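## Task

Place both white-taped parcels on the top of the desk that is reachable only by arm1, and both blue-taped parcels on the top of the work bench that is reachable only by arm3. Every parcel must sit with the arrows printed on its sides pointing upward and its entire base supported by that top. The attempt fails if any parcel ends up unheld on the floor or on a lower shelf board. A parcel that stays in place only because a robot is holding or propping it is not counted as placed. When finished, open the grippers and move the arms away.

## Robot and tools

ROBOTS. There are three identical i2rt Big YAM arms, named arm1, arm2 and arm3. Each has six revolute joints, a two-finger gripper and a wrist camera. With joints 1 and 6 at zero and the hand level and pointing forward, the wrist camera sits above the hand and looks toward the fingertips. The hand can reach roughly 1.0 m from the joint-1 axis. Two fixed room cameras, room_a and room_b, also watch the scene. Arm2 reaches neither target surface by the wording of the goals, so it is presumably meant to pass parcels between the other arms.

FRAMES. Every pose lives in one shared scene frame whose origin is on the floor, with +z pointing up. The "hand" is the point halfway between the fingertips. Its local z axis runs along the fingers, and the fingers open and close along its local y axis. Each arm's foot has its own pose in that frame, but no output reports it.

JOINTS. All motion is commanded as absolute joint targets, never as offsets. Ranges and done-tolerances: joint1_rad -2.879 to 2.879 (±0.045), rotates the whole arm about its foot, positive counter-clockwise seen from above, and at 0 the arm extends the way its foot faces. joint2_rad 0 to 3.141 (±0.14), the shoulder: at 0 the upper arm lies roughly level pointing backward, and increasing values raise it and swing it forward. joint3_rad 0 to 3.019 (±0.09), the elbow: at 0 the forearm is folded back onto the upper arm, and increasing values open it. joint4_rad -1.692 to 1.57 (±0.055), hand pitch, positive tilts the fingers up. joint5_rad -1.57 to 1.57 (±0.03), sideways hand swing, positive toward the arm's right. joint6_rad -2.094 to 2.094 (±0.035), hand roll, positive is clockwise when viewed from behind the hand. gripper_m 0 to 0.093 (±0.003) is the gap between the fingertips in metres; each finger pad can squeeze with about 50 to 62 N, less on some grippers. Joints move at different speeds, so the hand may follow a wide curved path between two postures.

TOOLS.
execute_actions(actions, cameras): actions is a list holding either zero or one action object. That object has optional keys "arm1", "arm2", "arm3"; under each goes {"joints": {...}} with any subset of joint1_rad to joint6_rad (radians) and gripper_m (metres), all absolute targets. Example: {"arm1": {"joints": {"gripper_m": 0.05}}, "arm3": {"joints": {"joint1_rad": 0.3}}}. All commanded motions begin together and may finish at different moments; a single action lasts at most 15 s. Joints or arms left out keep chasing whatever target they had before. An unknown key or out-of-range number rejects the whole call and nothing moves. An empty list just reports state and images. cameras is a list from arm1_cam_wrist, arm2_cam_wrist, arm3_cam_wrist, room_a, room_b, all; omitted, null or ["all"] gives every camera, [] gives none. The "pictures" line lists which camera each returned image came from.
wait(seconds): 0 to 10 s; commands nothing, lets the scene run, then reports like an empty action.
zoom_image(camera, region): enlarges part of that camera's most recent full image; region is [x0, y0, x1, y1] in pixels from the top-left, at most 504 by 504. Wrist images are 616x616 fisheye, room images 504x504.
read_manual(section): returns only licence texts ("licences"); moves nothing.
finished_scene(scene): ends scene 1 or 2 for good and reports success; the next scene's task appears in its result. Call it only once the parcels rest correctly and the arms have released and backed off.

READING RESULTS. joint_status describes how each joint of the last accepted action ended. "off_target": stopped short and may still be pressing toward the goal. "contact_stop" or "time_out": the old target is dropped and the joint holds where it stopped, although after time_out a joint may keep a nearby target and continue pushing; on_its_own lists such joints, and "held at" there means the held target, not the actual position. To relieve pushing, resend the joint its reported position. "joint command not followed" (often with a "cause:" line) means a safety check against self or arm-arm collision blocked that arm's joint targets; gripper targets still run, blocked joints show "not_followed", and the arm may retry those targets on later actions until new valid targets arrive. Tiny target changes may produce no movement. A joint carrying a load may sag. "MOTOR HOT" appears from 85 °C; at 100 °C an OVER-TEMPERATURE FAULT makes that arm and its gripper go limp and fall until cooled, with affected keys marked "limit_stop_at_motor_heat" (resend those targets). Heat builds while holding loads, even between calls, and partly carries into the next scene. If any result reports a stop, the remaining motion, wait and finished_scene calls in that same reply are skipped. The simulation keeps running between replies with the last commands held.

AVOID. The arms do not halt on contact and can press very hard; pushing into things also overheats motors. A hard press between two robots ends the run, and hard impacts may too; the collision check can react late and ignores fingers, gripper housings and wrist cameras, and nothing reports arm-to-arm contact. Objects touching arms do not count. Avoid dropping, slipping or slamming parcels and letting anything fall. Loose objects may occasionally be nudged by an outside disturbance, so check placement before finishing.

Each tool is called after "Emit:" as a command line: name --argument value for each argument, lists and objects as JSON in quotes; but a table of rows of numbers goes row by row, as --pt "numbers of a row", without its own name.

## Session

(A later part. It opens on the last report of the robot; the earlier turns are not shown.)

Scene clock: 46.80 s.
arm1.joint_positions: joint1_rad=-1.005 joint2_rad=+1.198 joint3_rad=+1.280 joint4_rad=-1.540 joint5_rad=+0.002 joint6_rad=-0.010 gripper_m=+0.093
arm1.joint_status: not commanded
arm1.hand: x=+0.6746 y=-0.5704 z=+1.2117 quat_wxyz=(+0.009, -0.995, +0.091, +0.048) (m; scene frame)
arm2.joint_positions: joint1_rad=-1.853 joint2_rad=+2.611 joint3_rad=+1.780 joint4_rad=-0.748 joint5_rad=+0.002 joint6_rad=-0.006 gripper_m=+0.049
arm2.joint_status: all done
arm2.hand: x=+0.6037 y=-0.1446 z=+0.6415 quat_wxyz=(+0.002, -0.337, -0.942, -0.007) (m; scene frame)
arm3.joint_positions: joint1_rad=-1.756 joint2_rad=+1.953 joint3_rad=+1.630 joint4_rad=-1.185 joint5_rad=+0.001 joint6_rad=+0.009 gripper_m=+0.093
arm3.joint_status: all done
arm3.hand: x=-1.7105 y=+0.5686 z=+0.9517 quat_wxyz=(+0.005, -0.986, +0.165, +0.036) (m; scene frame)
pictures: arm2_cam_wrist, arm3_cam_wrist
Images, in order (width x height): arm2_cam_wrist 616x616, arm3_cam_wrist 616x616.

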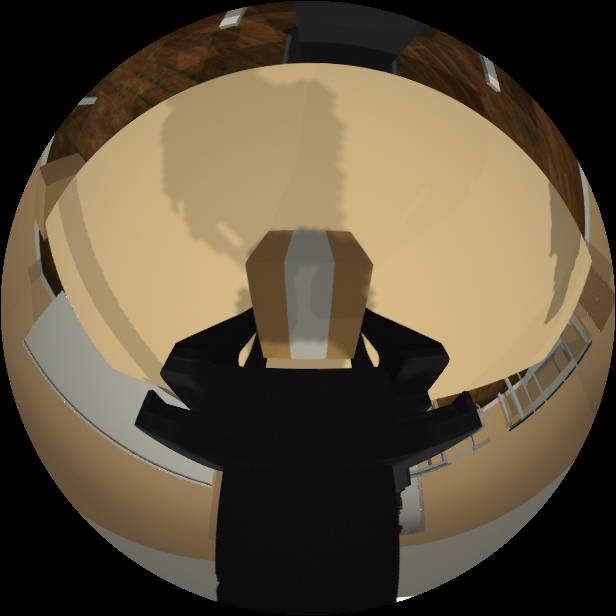

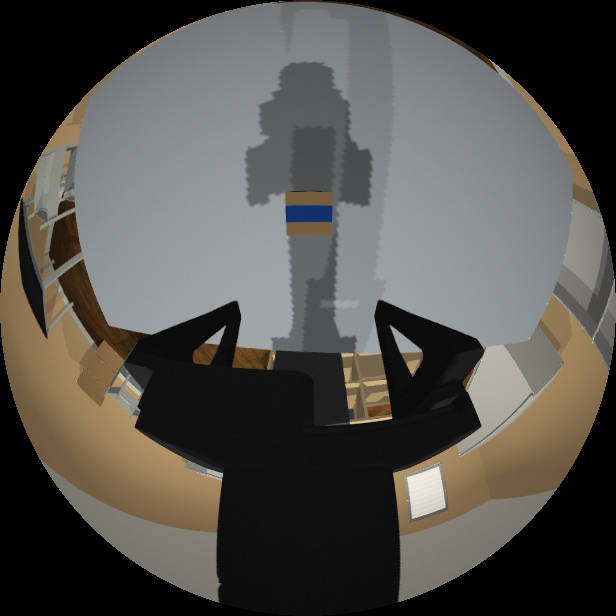

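Emit:
execute_actions --actions '[{"arm3":{"joints":{"joint1_rad":-0.9}},"arm2":{"joints":{"gripper_m":0.093}}}]' --cameras '[]'

Emit:
execute_actions --actions '[{"arm3":{"joints":{"joint1_rad":1.74,"joint3_rad":1.535,"joint4_rad":-0.9}},"arm2":{"joints":{"joint2_rad":1.0,"joint4_rad":-1.6}},"arm1":{"joints":{"joint1_rad":-1.67,"joint6_rad":-0.18}}}]' --cameras '[]'

Emit:
execute_actions --actions '[{"arm3":{"joints":{"joint2_rad":2.24,"joint4_rad":-0.81}},"arm2":{"joints":{"joint1_rad":-0.6,"joint2_rad":0.7,"joint3_rad":1.2}},"arm1":{"joints":{"joint2_rad":2.455,"joint3_rad":1.765,"joint4_rad":-0.8}}}]' --cameras '["arm3_cam_wrist","arm1_cam_wrist"]'

Scene clock: 48.90 s.
arm1.joint_positions: joint1_rad=-1.005 joint2_rad=+1.198 joint3_rad=+1.280 joint4_rad=-1.540 joint5_rad=+0.002 joint6_rad=-0.010 gripper_m=+0.093
arm1.joint_status: not commanded
arm1.hand: x=+0.6746 y=-0.5704 z=+1.2117 quat_wxyz=(+0.009, -0.995, +0.091, +0.048) (m; scene frame)
arm2.joint_positions: joint1_rad=-1.853 joint2_rad=+2.612 joint3_rad=+1.780 joint4_rad=-0.748 joint5_rad=+0.002 joint6_rad=-0.006 gripper_m=+0.093
arm2.joint_status: all done
arm2.hand: x=+0.6035 y=-0.1444 z=+0.6411 quat_wxyz=(+0.002, -0.337, -0.942, -0.007) (m; scene frame)
arm3.joint_positions: joint1_rad=-0.895 joint2_rad=+1.953 joint3_rad=+1.630 joint4_rad=-1.185 joint5_rad=-0.002 joint6_rad=+0.008 gripper_m=+0.093
arm3.joint_status: all done
arm3.hand: x=-1.6562 y=+0.0671 z=+0.9504 quat_wxyz=(-0.007, -0.964, -0.262, +0.035) (m; scene frame)
pictures: none
No camera images: the call's "cameras" was empty. Leave "cameras" out to get every camera's image.

Scene clock: 51.37 s.
arm1.joint_positions: joint1_rad=-1.669 joint2_rad=+1.198 joint3_rad=+1.280 joint4_rad=-1.540 joint5_rad=+0.000 joint6_rad=-0.170 gripper_m=+0.093
arm1.joint_status: all done
arm1.hand: x=+0.7907 y=-0.3703 z=+1.2142 quat_wxyz=(+0.032, -0.941, +0.335, +0.042) (m; scene frame)
arm2.joint_positions: joint1_rad=-1.853 joint2_rad=+0.998 joint3_rad=+1.804 joint4_rad=-1.588 joint5_rad=+0.002 joint6_rad=-0.006 gripper_m=+0.093
arm2.joint_status: all done
arm2.hand: x=+0.3463 y=+0.0549 z=+1.4937 quat_wxyz=(-0.363, -0.314, -0.868, +0.127) (m; scene frame)
arm3.joint_positions: joint1_rad=+1.748 joint2_rad=+1.960 joint3_rad=+1.532 joint4_rad=-0.905 joint5_rad=-0.001 joint6_rad=+0.008 gripper_m=+0.093
arm3.joint_status: all done
arm3.hand: x=-0.5050 y=+0.4025 z=+0.9067 quat_wxyz=(-0.114, +0.016, -0.993, -0.004) (m; scene frame)
pictures: none
No camera images: the call's "cameras" was empty. Leave "cameras" out to get every camera's image.

Scene clock: 53.33 s.
arm1.joint_positions: joint1_rad=-1.669 joint2_rad=+2.486 joint3_rad=+1.728 joint4_rad=-0.814 joint5_rad=+0.000 joint6_rad=-0.170 gripper_m=+0.093
arm1.joint_status: all done
arm1.hand: x=+0.6118 y=-0.1535 z=+0.7162 quat_wxyz=(+0.004, -0.942, +0.336, -0.008) (m; scene frame)
arm2.joint_positions: joint1_rad=-0.604 joint2_rad=+0.703 joint3_rad=+1.179 joint4_rad=-1.591 joint5_rad=+0.000 joint6_rad=-0.005 gripper_m=+0.093
arm2.joint_status: all done
arm2.hand: x=+0.2988 y=+0.3755 z=+1.2898 quat_wxyz=(-0.223, +0.269, -0.935, -0.065) (m; scene frame)
arm3.joint_positions: joint1_rad=+1.748 joint2_rad=+2.266 joint3_rad=+1.517 joint4_rad=-0.822 joint5_rad=-0.001 joint6_rad=+0.008 gripper_m=+0.093
arm3.joint_status: all done
arm3.hand: x=-0.5447 y=+0.4013 z=+0.7209 quat_wxyz=(+0.006, +0.016, -1.000, -0.001) (m; scene frame)
pictures: arm1_cam_wrist, arm3_cam_wrist
Images, in order (width x height): arm1_cam_wrist 616x616, arm3_cam_wrist 616x616.

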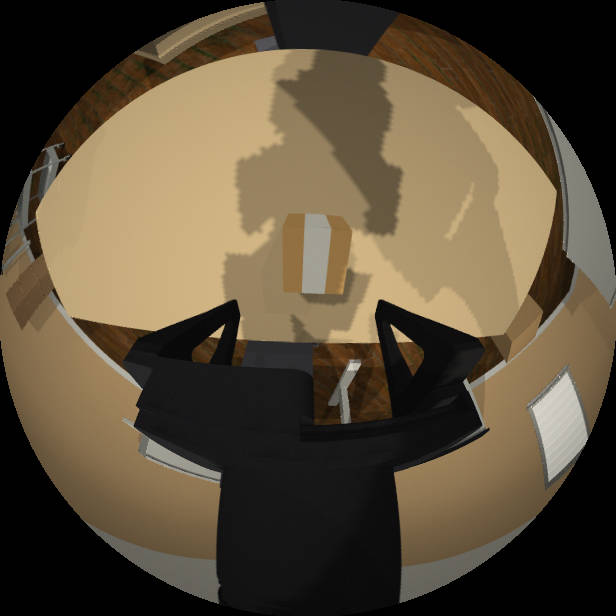

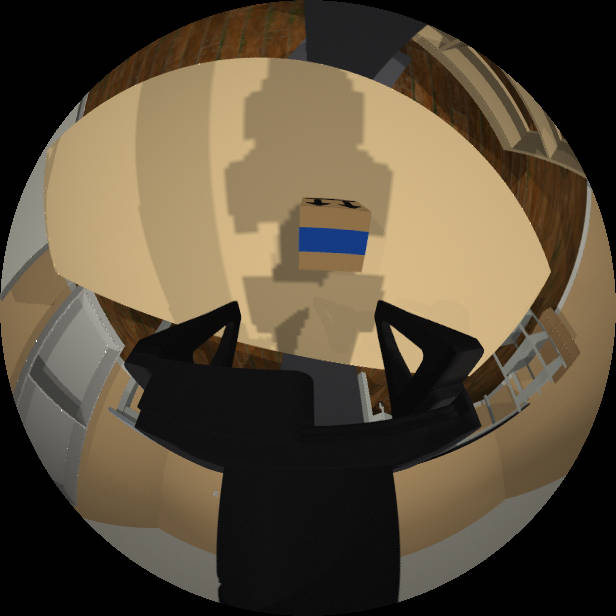

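Emit:
execute_actions --actions '[{"arm1":{"joints":{"joint1_rad":-1.682,"joint2_rad":2.585,"joint3_rad":1.79,"joint4_rad":-0.69,"joint6_rad":-0.1}},"arm3":{"joints":{"joint1_rad":1.71,"joint2_rad":2.31,"joint3_rad":1.64,"joint4_rad":-0.86,"joint6_rad":0.1}}}]' --cameras '["arm1_cam_wrist","arm3_cam_wrist"]'

Scene clock: 55.77 s.
arm1.joint_positions: joint1_rad=-1.675 joint2_rad=+2.600 joint3_rad=+1.768 joint4_rad=-0.703 joint5_rad=+0.000 joint6_rad=-0.110 gripper_m=+0.093
arm1.joint_status: all done
arm1.hand: x=+0.6108 y=-0.1454 z=+0.6569 quat_wxyz=(+0.013, -0.930, +0.367, +0.009) (m; scene frame)
arm2.joint_positions: joint1_rad=-0.604 joint2_rad=+0.703 joint3_rad=+1.179 joint4_rad=-1.591 joint5_rad=+0.000 joint6_rad=-0.005 gripper_m=+0.093
arm2.joint_status: not commanded
arm2.hand: x=+0.2988 y=+0.3755 z=+1.2898 quat_wxyz=(-0.223, +0.269, -0.935, -0.065) (m; scene frame)
arm3.joint_positions: joint1_rad=+1.710 joint2_rad=+2.306 joint3_rad=+1.595 joint4_rad=-0.846 joint5_rad=-0.001 joint6_rad=+0.089 gripper_m=+0.093
arm3.joint_status: all done
arm3.hand: x=-0.5216 y=+0.3786 z=+0.7195 quat_wxyz=(-0.001, -0.043, -0.999, -0.001) (m; scene frame)
pictures: arm1_cam_wrist, arm3_cam_wrist
Images, in order (width x height): arm1_cam_wrist 616x616, arm3_cam_wrist 616x616.

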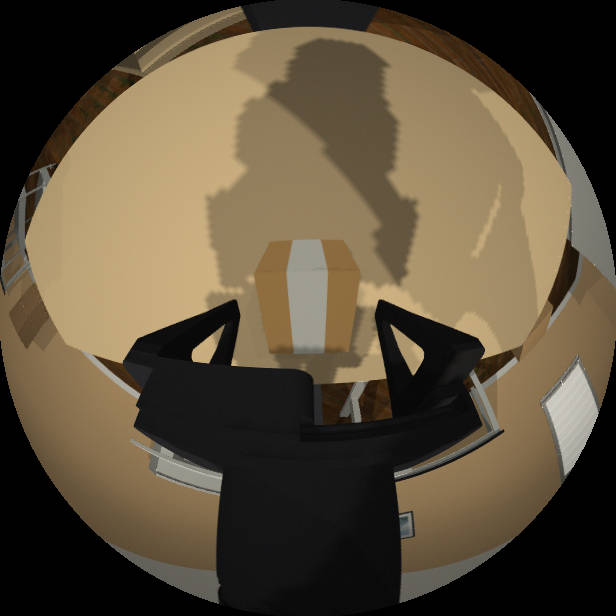

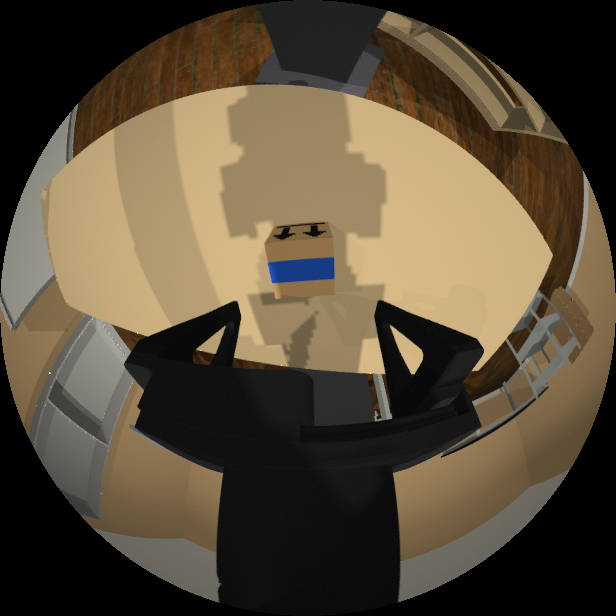

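Emit:
execute_actions --actions '[{"arm1":{"joints":{"joint2_rad":2.625,"joint4_rad":-0.68}},"arm3":{"joints":{"joint1_rad":1.72,"joint2_rad":2.435,"joint3_rad":1.665,"joint4_rad":-0.74,"joint6_rad":0.02}}}]' --cameras '["arm1_cam_wrist","arm3_cam_wrist"]'

Scene clock: 56.97 s.
arm1.joint_positions: joint1_rad=-1.675 joint2_rad=+2.617 joint3_rad=+1.768 joint4_rad=-0.695 joint5_rad=+0.000 joint6_rad=-0.110 gripper_m=+0.093
arm1.joint_status: all done
arm1.hand: x=+0.6143 y=-0.1492 z=+0.6461 quat_wxyz=(+0.011, -0.930, +0.367, +0.005) (m; scene frame)
arm2.joint_positions: joint1_rad=-0.604 joint2_rad=+0.703 joint3_rad=+1.179 joint4_rad=-1.591 joint5_rad=+0.000 joint6_rad=-0.005 gripper_m=+0.093
arm2.joint_status: not commanded
arm2.hand: x=+0.2988 y=+0.3755 z=+1.2898 quat_wxyz=(-0.223, +0.269, -0.935, -0.065) (m; scene frame)
arm3.joint_positions: joint1_rad=+1.710 joint2_rad=+2.458 joint3_rad=+1.636 joint4_rad=-0.755 joint5_rad=-0.001 joint6_rad=+0.031 gripper_m=+0.093
arm3.joint_status: all done
arm3.hand: x=-0.5245 y=+0.3787 z=+0.6403 quat_wxyz=(+0.008, -0.014, -1.000, -0.001) (m; scene frame)
pictures: arm1_cam_wrist, arm3_cam_wrist
Images, in order (width x height): arm1_cam_wrist 616x616, arm3_cam_wrist 616x616.

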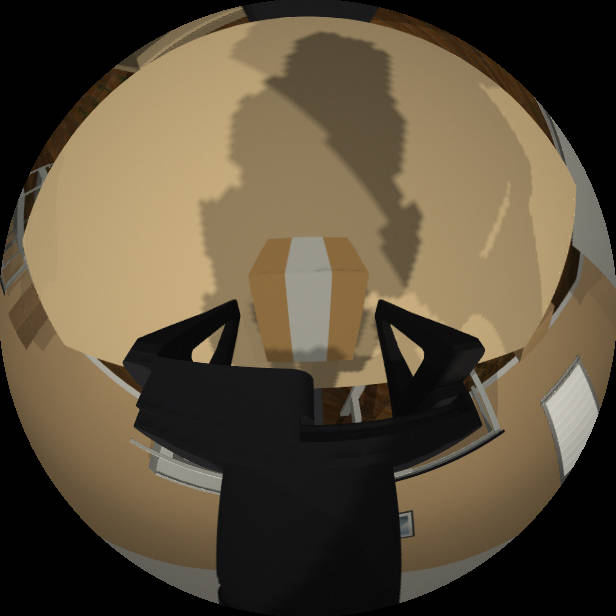

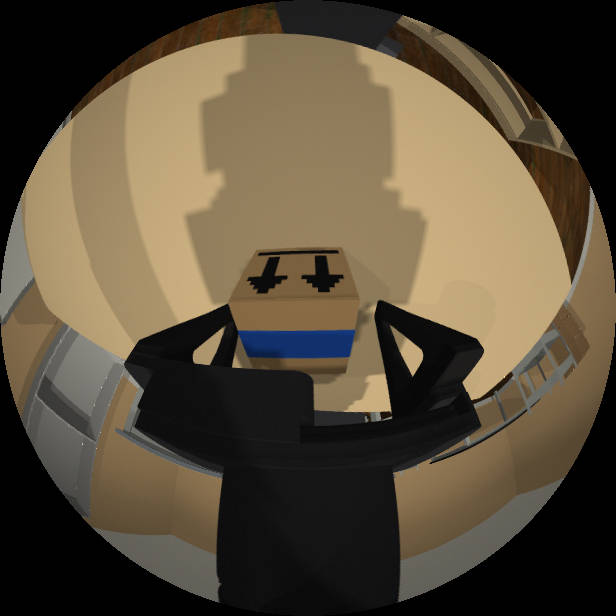

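Emit:
execute_actions --actions '[{"arm1":{"joints":{"gripper_m":0.03}},"arm3":{"joints":{"gripper_m":0.03,"joint1_rad":1.735,"joint6_rad":0.07}}}]' --cameras '[]'

Emit:
execute_actions --actions '[{"arm1":{"joints":{"joint2_rad":2.1,"joint3_rad":1.72,"joint4_rad":-1.05}},"arm3":{"joints":{"joint2_rad":1.95,"joint4_rad":-1.0}}}]' --cameras '["arm1_cam_wrist","arm3_cam_wrist"]'

Scene clock: 58.20 s.
arm1.joint_positions: joint1_rad=-1.675 joint2_rad=+2.617 joint3_rad=+1.768 joint4_rad=-0.695 joint5_rad=+0.000 joint6_rad=-0.110 gripper_m=+0.049
arm1.joint_status: gripper_m off_target (ended at +0.049, target +0.030)
arm1.hand: x=+0.6143 y=-0.1493 z=+0.6461 quat_wxyz=(+0.011, -0.930, +0.367, +0.005) (m; scene frame)
arm2.joint_positions: joint1_rad=-0.604 joint2_rad=+0.703 joint3_rad=+1.179 joint4_rad=-1.591 joint5_rad=+0.000 joint6_rad=-0.005 gripper_m=+0.093
arm2.joint_status: not commanded
arm2.hand: x=+0.2988 y=+0.3755 z=+1.2898 quat_wxyz=(-0.223, +0.269, -0.935, -0.065) (m; scene frame)
arm3.joint_positions: joint1_rad=+1.730 joint2_rad=+2.458 joint3_rad=+1.636 joint4_rad=-0.755 joint5_rad=+0.000 joint6_rad=+0.058 gripper_m=+0.049
arm3.joint_status: gripper_m off_target (ended at +0.049, target +0.030); the others done
arm3.hand: x=-0.5247 y=+0.3909 z=+0.6403 quat_wxyz=(+0.008, -0.018, -1.000, -0.001) (m; scene frame)
pictures: none
No camera images: the call's "cameras" was empty. Leave "cameras" out to get every camera's image.

Scene clock: 60.07 s.
arm1.joint_positions: joint1_rad=-1.675 joint2_rad=+2.113 joint3_rad=+1.702 joint4_rad=-1.039 joint5_rad=+0.000 joint6_rad=-0.110 gripper_m=+0.049
arm1.joint_status: all done
arm1.hand: x=+0.6015 y=-0.1408 z=+0.9401 quat_wxyz=(+0.032, -0.929, +0.366, +0.046) (m; scene frame)
arm2.joint_positions: joint1_rad=-0.604 joint2_rad=+0.703 joint3_rad=+1.179 joint4_rad=-1.591 joint5_rad=+0.000 joint6_rad=-0.005 gripper_m=+0.093
arm2.joint_status: not commanded
arm2.hand: x=+0.2988 y=+0.3755 z=+1.2898 quat_wxyz=(-0.223, +0.269, -0.935, -0.065) (m; scene frame)
arm3.joint_positions: joint1_rad=+1.730 joint2_rad=+1.965 joint3_rad=+1.646 joint4_rad=-0.988 joint5_rad=+0.000 joint6_rad=+0.059 gripper_m=+0.049
arm3.joint_status: all done
arm3.hand: x=-0.4816 y=+0.3913 z=+0.9450 quat_wxyz=(-0.126, -0.018, -0.992, -0.006) (m; scene frame)
pictures: arm1_cam_wrist, arm3_cam_wrist
Images, in order (width x height): arm1_cam_wrist 616x616, arm3_cam_wrist 616x616.

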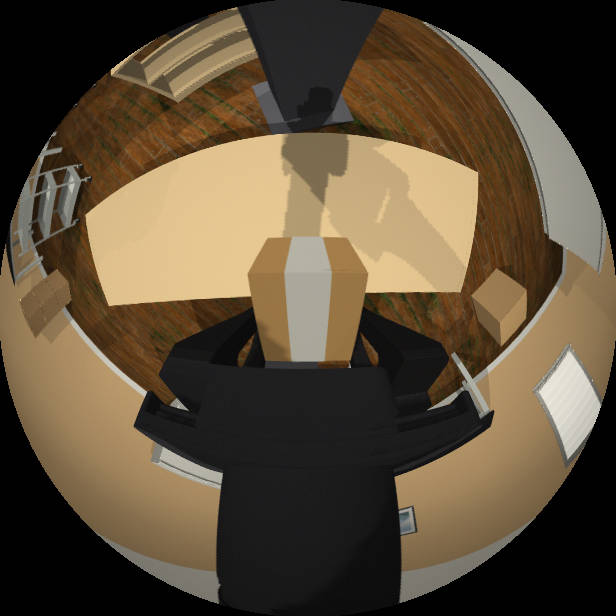

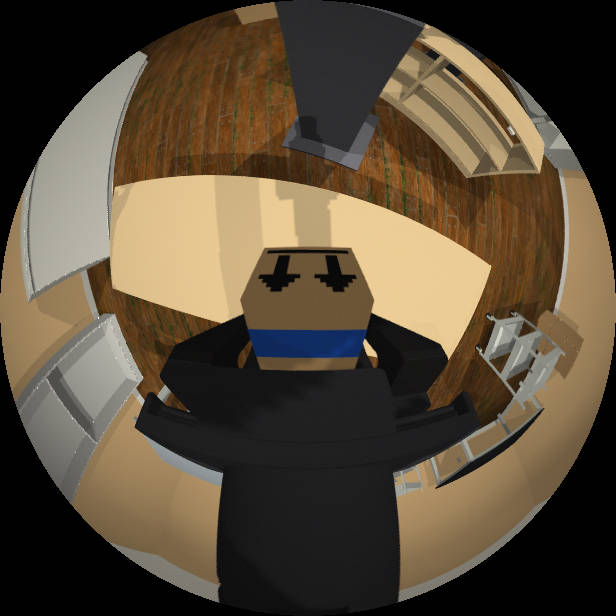

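Emit:
execute_actions --actions '[{"arm1":{"joints":{"joint1_rad":0.83,"joint3_rad":1.76,"joint4_rad":-0.9}},"arm3":{"joints":{"joint1_rad":-1.4,"joint4_rad":-0.96}}}]' --cameras '[]'

Emit:
execute_actions --actions '[{"arm1":{"joints":{"joint2_rad":2.33}},"arm3":{"joints":{"joint2_rad":2.15}}}]'

Scene clock: 63.07 s.
arm1.joint_positions: joint1_rad=+0.831 joint2_rad=+2.113 joint3_rad=+1.730 joint4_rad=-0.902 joint5_rad=-0.002 joint6_rad=-0.107 gripper_m=+0.049
arm1.joint_status: all done
arm1.hand: x=+1.0787 y=-1.3353 z=+0.9619 quat_wxyz=(-0.105, -0.635, -0.760, +0.095) (m; scene frame)
arm2.joint_positions: joint1_rad=-0.604 joint2_rad=+0.703 joint3_rad=+1.179 joint4_rad=-1.591 joint5_rad=+0.000 joint6_rad=-0.005 gripper_m=+0.093
arm2.joint_status: not commanded
arm2.hand: x=+0.2988 y=+0.3755 z=+1.2898 quat_wxyz=(-0.223, +0.269, -0.935, -0.065) (m; scene frame)
arm3.joint_positions: joint1_rad=-1.408 joint2_rad=+1.965 joint3_rad=+1.646 joint4_rad=-0.965 joint5_rad=+0.002 joint6_rad=+0.061 gripper_m=+0.049
arm3.joint_status: all done
arm3.hand: x=-1.7998 y=+0.3600 z=+0.9607 quat_wxyz=(-0.005, -0.989, +0.017, +0.148) (m; scene frame)
pictures: none
No camera images: the call's "cameras" was empty. Leave "cameras" out to get every camera's image.

Scene clock: 64.37 s.
arm1.joint_positions: joint1_rad=+0.831 joint2_rad=+2.370 joint3_rad=+1.727 joint4_rad=-0.902 joint5_rad=-0.002 joint6_rad=-0.107 gripper_m=+0.049
arm1.joint_status: all done
arm1.hand: x=+1.0780 y=-1.2883 z=+0.7918 quat_wxyz=(-0.015, -0.641, -0.768, +0.002) (m; scene frame)
arm2.joint_positions: joint1_rad=-0.604 joint2_rad=+0.703 joint3_rad=+1.179 joint4_rad=-1.591 joint5_rad=+0.000 joint6_rad=-0.005 gripper_m=+0.093
arm2.joint_status: not commanded
arm2.hand: x=+0.2988 y=+0.3755 z=+1.2898 quat_wxyz=(-0.223, +0.269, -0.935, -0.065) (m; scene frame)
arm3.joint_positions: joint1_rad=-1.408 joint2_rad=+2.184 joint3_rad=+1.646 joint4_rad=-0.965 joint5_rad=+0.002 joint6_rad=+0.061 gripper_m=+0.049
arm3.joint_status: all done
arm3.hand: x=-1.7790 y=+0.3608 z=+0.8224 quat_wxyz=(+0.000, -0.999, +0.017, +0.039) (m; scene frame)
pictures: arm1_cam_wrist, arm2_cam_wrist, arm3_cam_wrist, room_a, room_b
Images, in order (width x height): arm1_cam_wrist 616x616, arm2_cam_wrist 616x616, arm3_cam_wrist 616x616, room_a 504x504, room_b 504x504.

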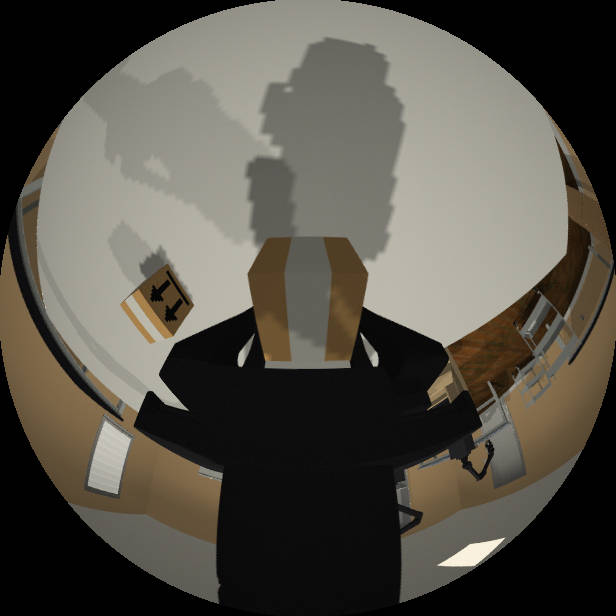

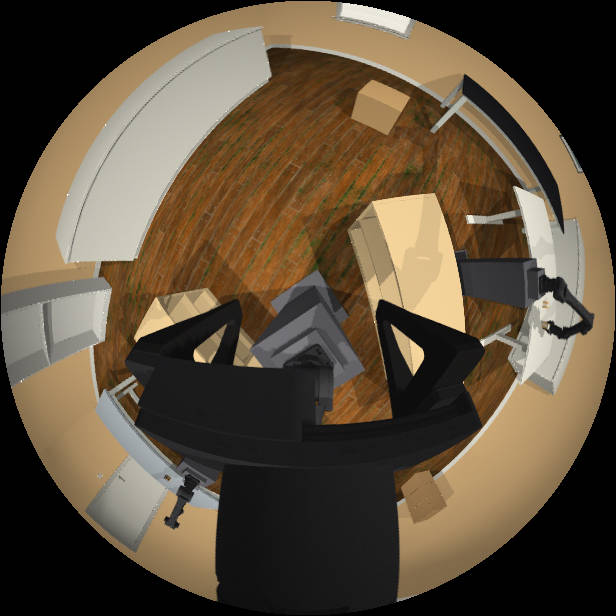

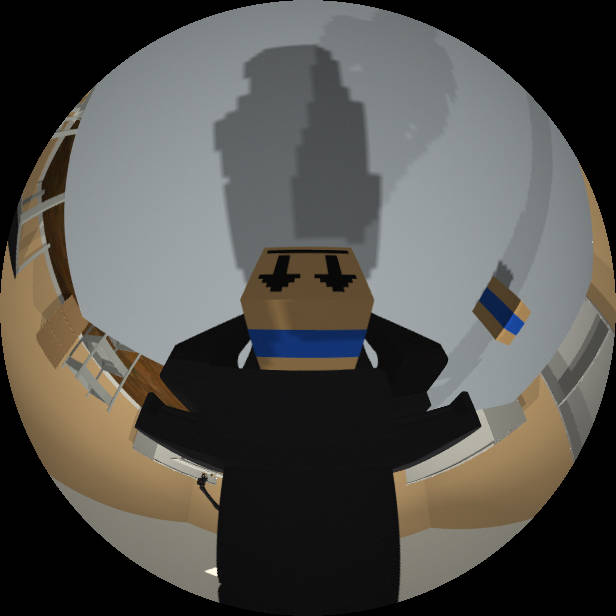

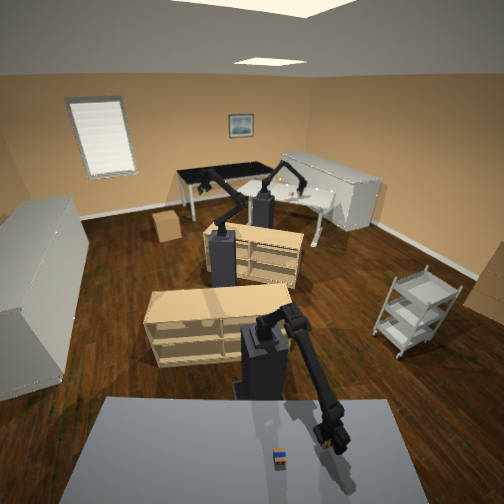

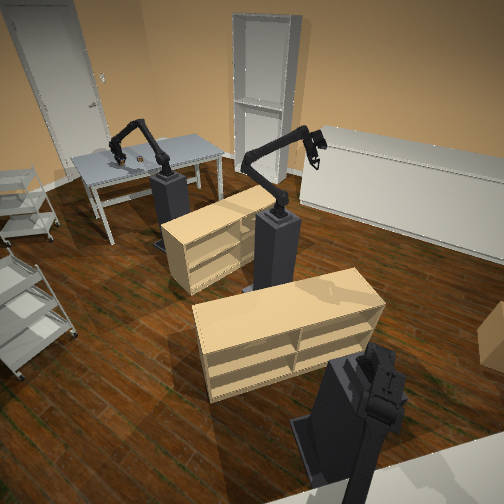

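Emit:
execute_actions --actions '[{"arm1":{"joints":{"joint2_rad":2.43,"joint4_rad":-0.85}},"arm3":{"joints":{"joint2_rad":2.245,"joint4_rad":-0.975}}}]' --cameras '[]'

Scene clock: 65.47 s.
arm1.joint_positions: joint1_rad=+0.832 joint2_rad=+2.427 joint3_rad=+1.730 joint4_rad=-0.861 joint5_rad=-0.001 joint6_rad=-0.107 gripper_m=+0.049
arm1.joint_status: all done
arm1.hand: x=+1.0783 y=-1.2841 z=+0.7573 quat_wxyz=(-0.010, -0.640, -0.768, -0.002) (m; scene frame)
arm2.joint_positions: joint1_rad=-0.604 joint2_rad=+0.703 joint3_rad=+1.179 joint4_rad=-1.591 joint5_rad=+0.000 joint6_rad=-0.005 gripper_m=+0.093
arm2.joint_status: not commanded
arm2.hand: x=+0.2988 y=+0.3755 z=+1.2898 quat_wxyz=(-0.223, +0.269, -0.935, -0.065) (m; scene frame)
arm3.joint_positions: joint1_rad=-1.408 joint2_rad=+2.233 joint3_rad=+1.648 joint4_rad=-0.966 joint5_rad=+0.002 joint6_rad=+0.061 gripper_m=+0.049
arm3.joint_status: all done
arm3.hand: x=-1.7709 y=+0.3611 z=+0.7931 quat_wxyz=(+0.001, -1.000, +0.017, +0.015) (m; scene frame)
pictures: none
No camera images: the call's "cameras" was empty. Leave "cameras" out to get every camera's image.

Emit:
execute_actions --actions '[{"arm1":{"joints":{"gripper_m":0.093}},"arm3":{"joints":{"gripper_m":0.093}}}]' --cameras '[]'

Emit:
execute_actions --actions '[{"arm1":{"joints":{"joint2_rad":1.95,"joint4_rad":-1.2}},"arm3":{"joints":{"joint2_rad":1.75,"joint4_rad":-1.3}}}]'

Emit:
zoom_image --camera "room_a" --region '[260,165,340,215]'

Scene clock: 66.33 s.
arm1.joint_positions: joint1_rad=+0.832 joint2_rad=+2.427 joint3_rad=+1.730 joint4_rad=-0.861 joint5_rad=-0.001 joint6_rad=-0.107 gripper_m=+0.093
arm1.joint_status: all done
arm1.hand: x=+1.0783 y=-1.2841 z=+0.7573 quat_wxyz=(-0.010, -0.640, -0.768, -0.002) (m; scene frame)
arm2.joint_positions: joint1_rad=-0.604 joint2_rad=+0.703 joint3_rad=+1.179 joint4_rad=-1.591 joint5_rad=+0.000 joint6_rad=-0.005 gripper_m=+0.093
arm2.joint_status: not commanded
arm2.hand: x=+0.2988 y=+0.3755 z=+1.2898 quat_wxyz=(-0.223, +0.269, -0.935, -0.065) (m; scene frame)
arm3.joint_positions: joint1_rad=-1.408 joint2_rad=+2.239 joint3_rad=+1.648 joint4_rad=-0.966 joint5_rad=+0.002 joint6_rad=+0.061 gripper_m=+0.093
arm3.joint_status: all done
arm3.hand: x=-1.7697 y=+0.3611 z=+0.7893 quat_wxyz=(+0.001, -1.000, +0.017, +0.012) (m; scene frame)
pictures: none
No camera images: the call's "cameras" was empty. Leave "cameras" out to get every camera's image.

Scene clock: 68.13 s.
arm1.joint_positions: joint1_rad=+0.832 joint2_rad=+1.960 joint3_rad=+1.743 joint4_rad=-1.187 joint5_rad=-0.001 joint6_rad=-0.107 gripper_m=+0.093
arm1.joint_status: all done
arm1.hand: x=+1.0732 y=-1.2787 z=+1.0512 quat_wxyz=(-0.063, -0.639, -0.765, +0.053) (m; scene frame)
arm2.joint_positions: joint1_rad=-0.604 joint2_rad=+0.703 joint3_rad=+1.179 joint4_rad=-1.591 joint5_rad=+0.000 joint6_rad=-0.005 gripper_m=+0.093
arm2.joint_status: not commanded
arm2.hand: x=+0.2988 y=+0.3755 z=+1.2898 quat_wxyz=(-0.223, +0.269, -0.935, -0.065) (m; scene frame)
arm3.joint_positions: joint1_rad=-1.408 joint2_rad=+1.764 joint3_rad=+1.648 joint4_rad=-1.286 joint5_rad=+0.002 joint6_rad=+0.061 gripper_m=+0.093
arm3.joint_status: all done
arm3.hand: x=-1.7184 y=+0.3620 z=+1.0645 quat_wxyz=(-0.002, -0.996, +0.017, +0.090) (m; scene frame)
pictures: arm1_cam_wrist, arm2_cam_wrist, arm3_cam_wrist, room_a, room_b
Images, in order (width x height): arm1_cam_wrist 616x616, arm2_cam_wrist 616x616, arm3_cam_wrist 616x616, room_a 504x504, room_b 504x504.

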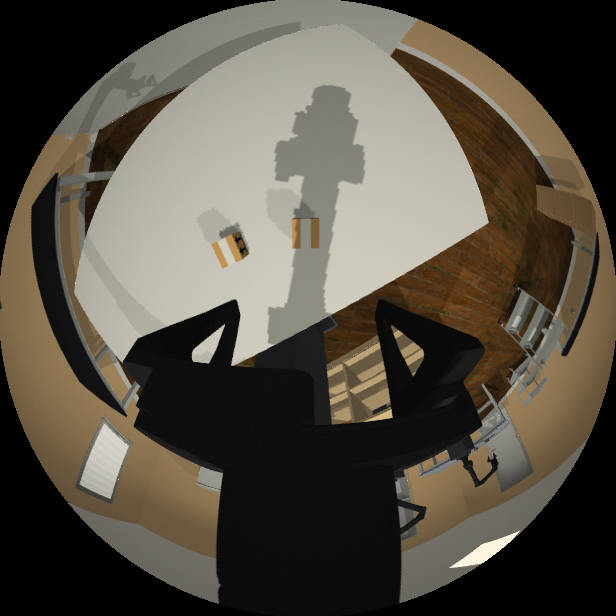

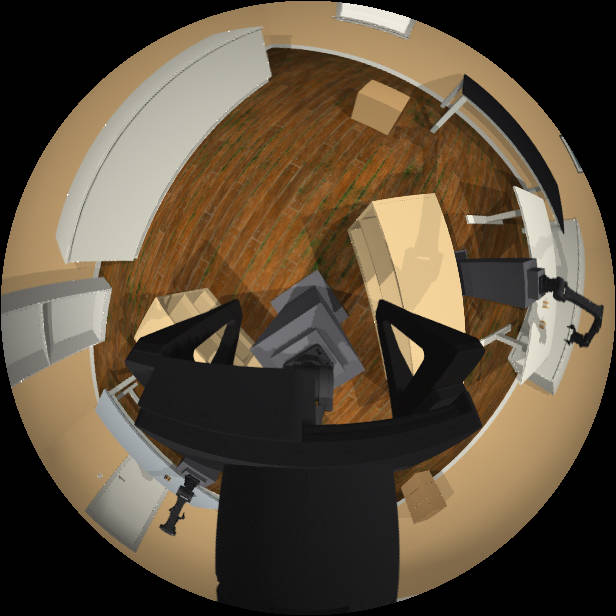

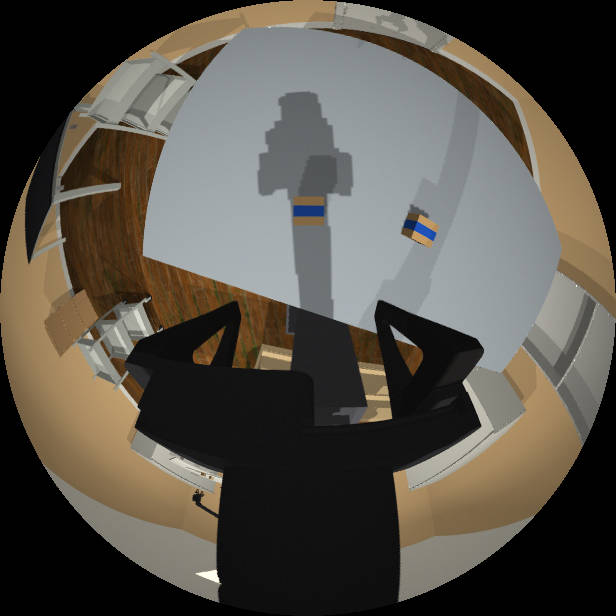

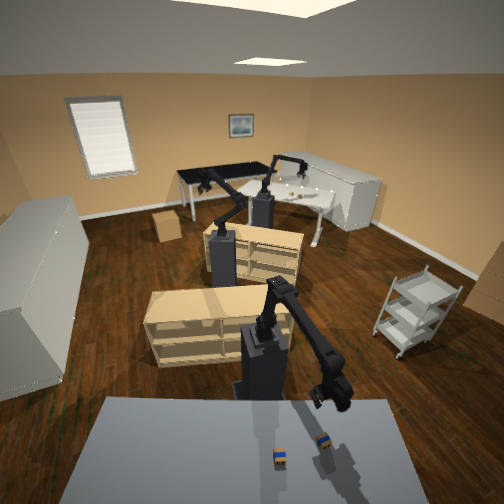

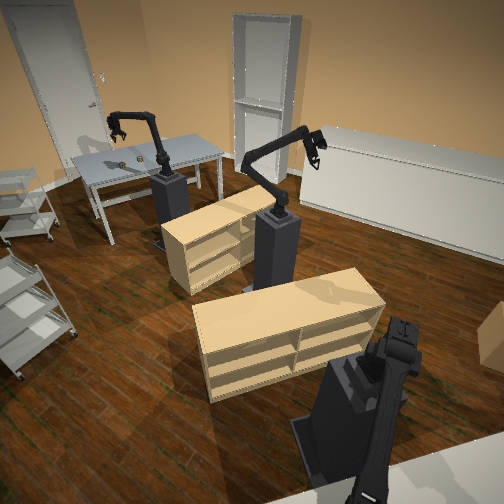

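Region (260, 165, 340, 215) of room_a's 504x504 image, scaled by 6.300, with more detail than that image has; it fills the top 315 rows of this view, and the rest is white.

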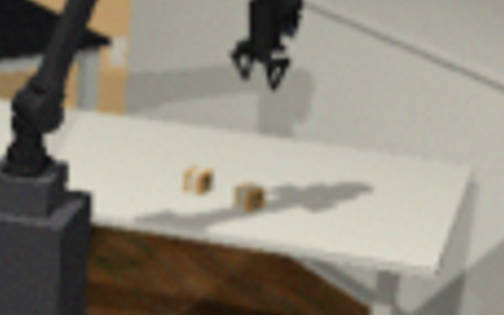

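Emit:
finished_scene --scene 2

The scene is finished: the task was done.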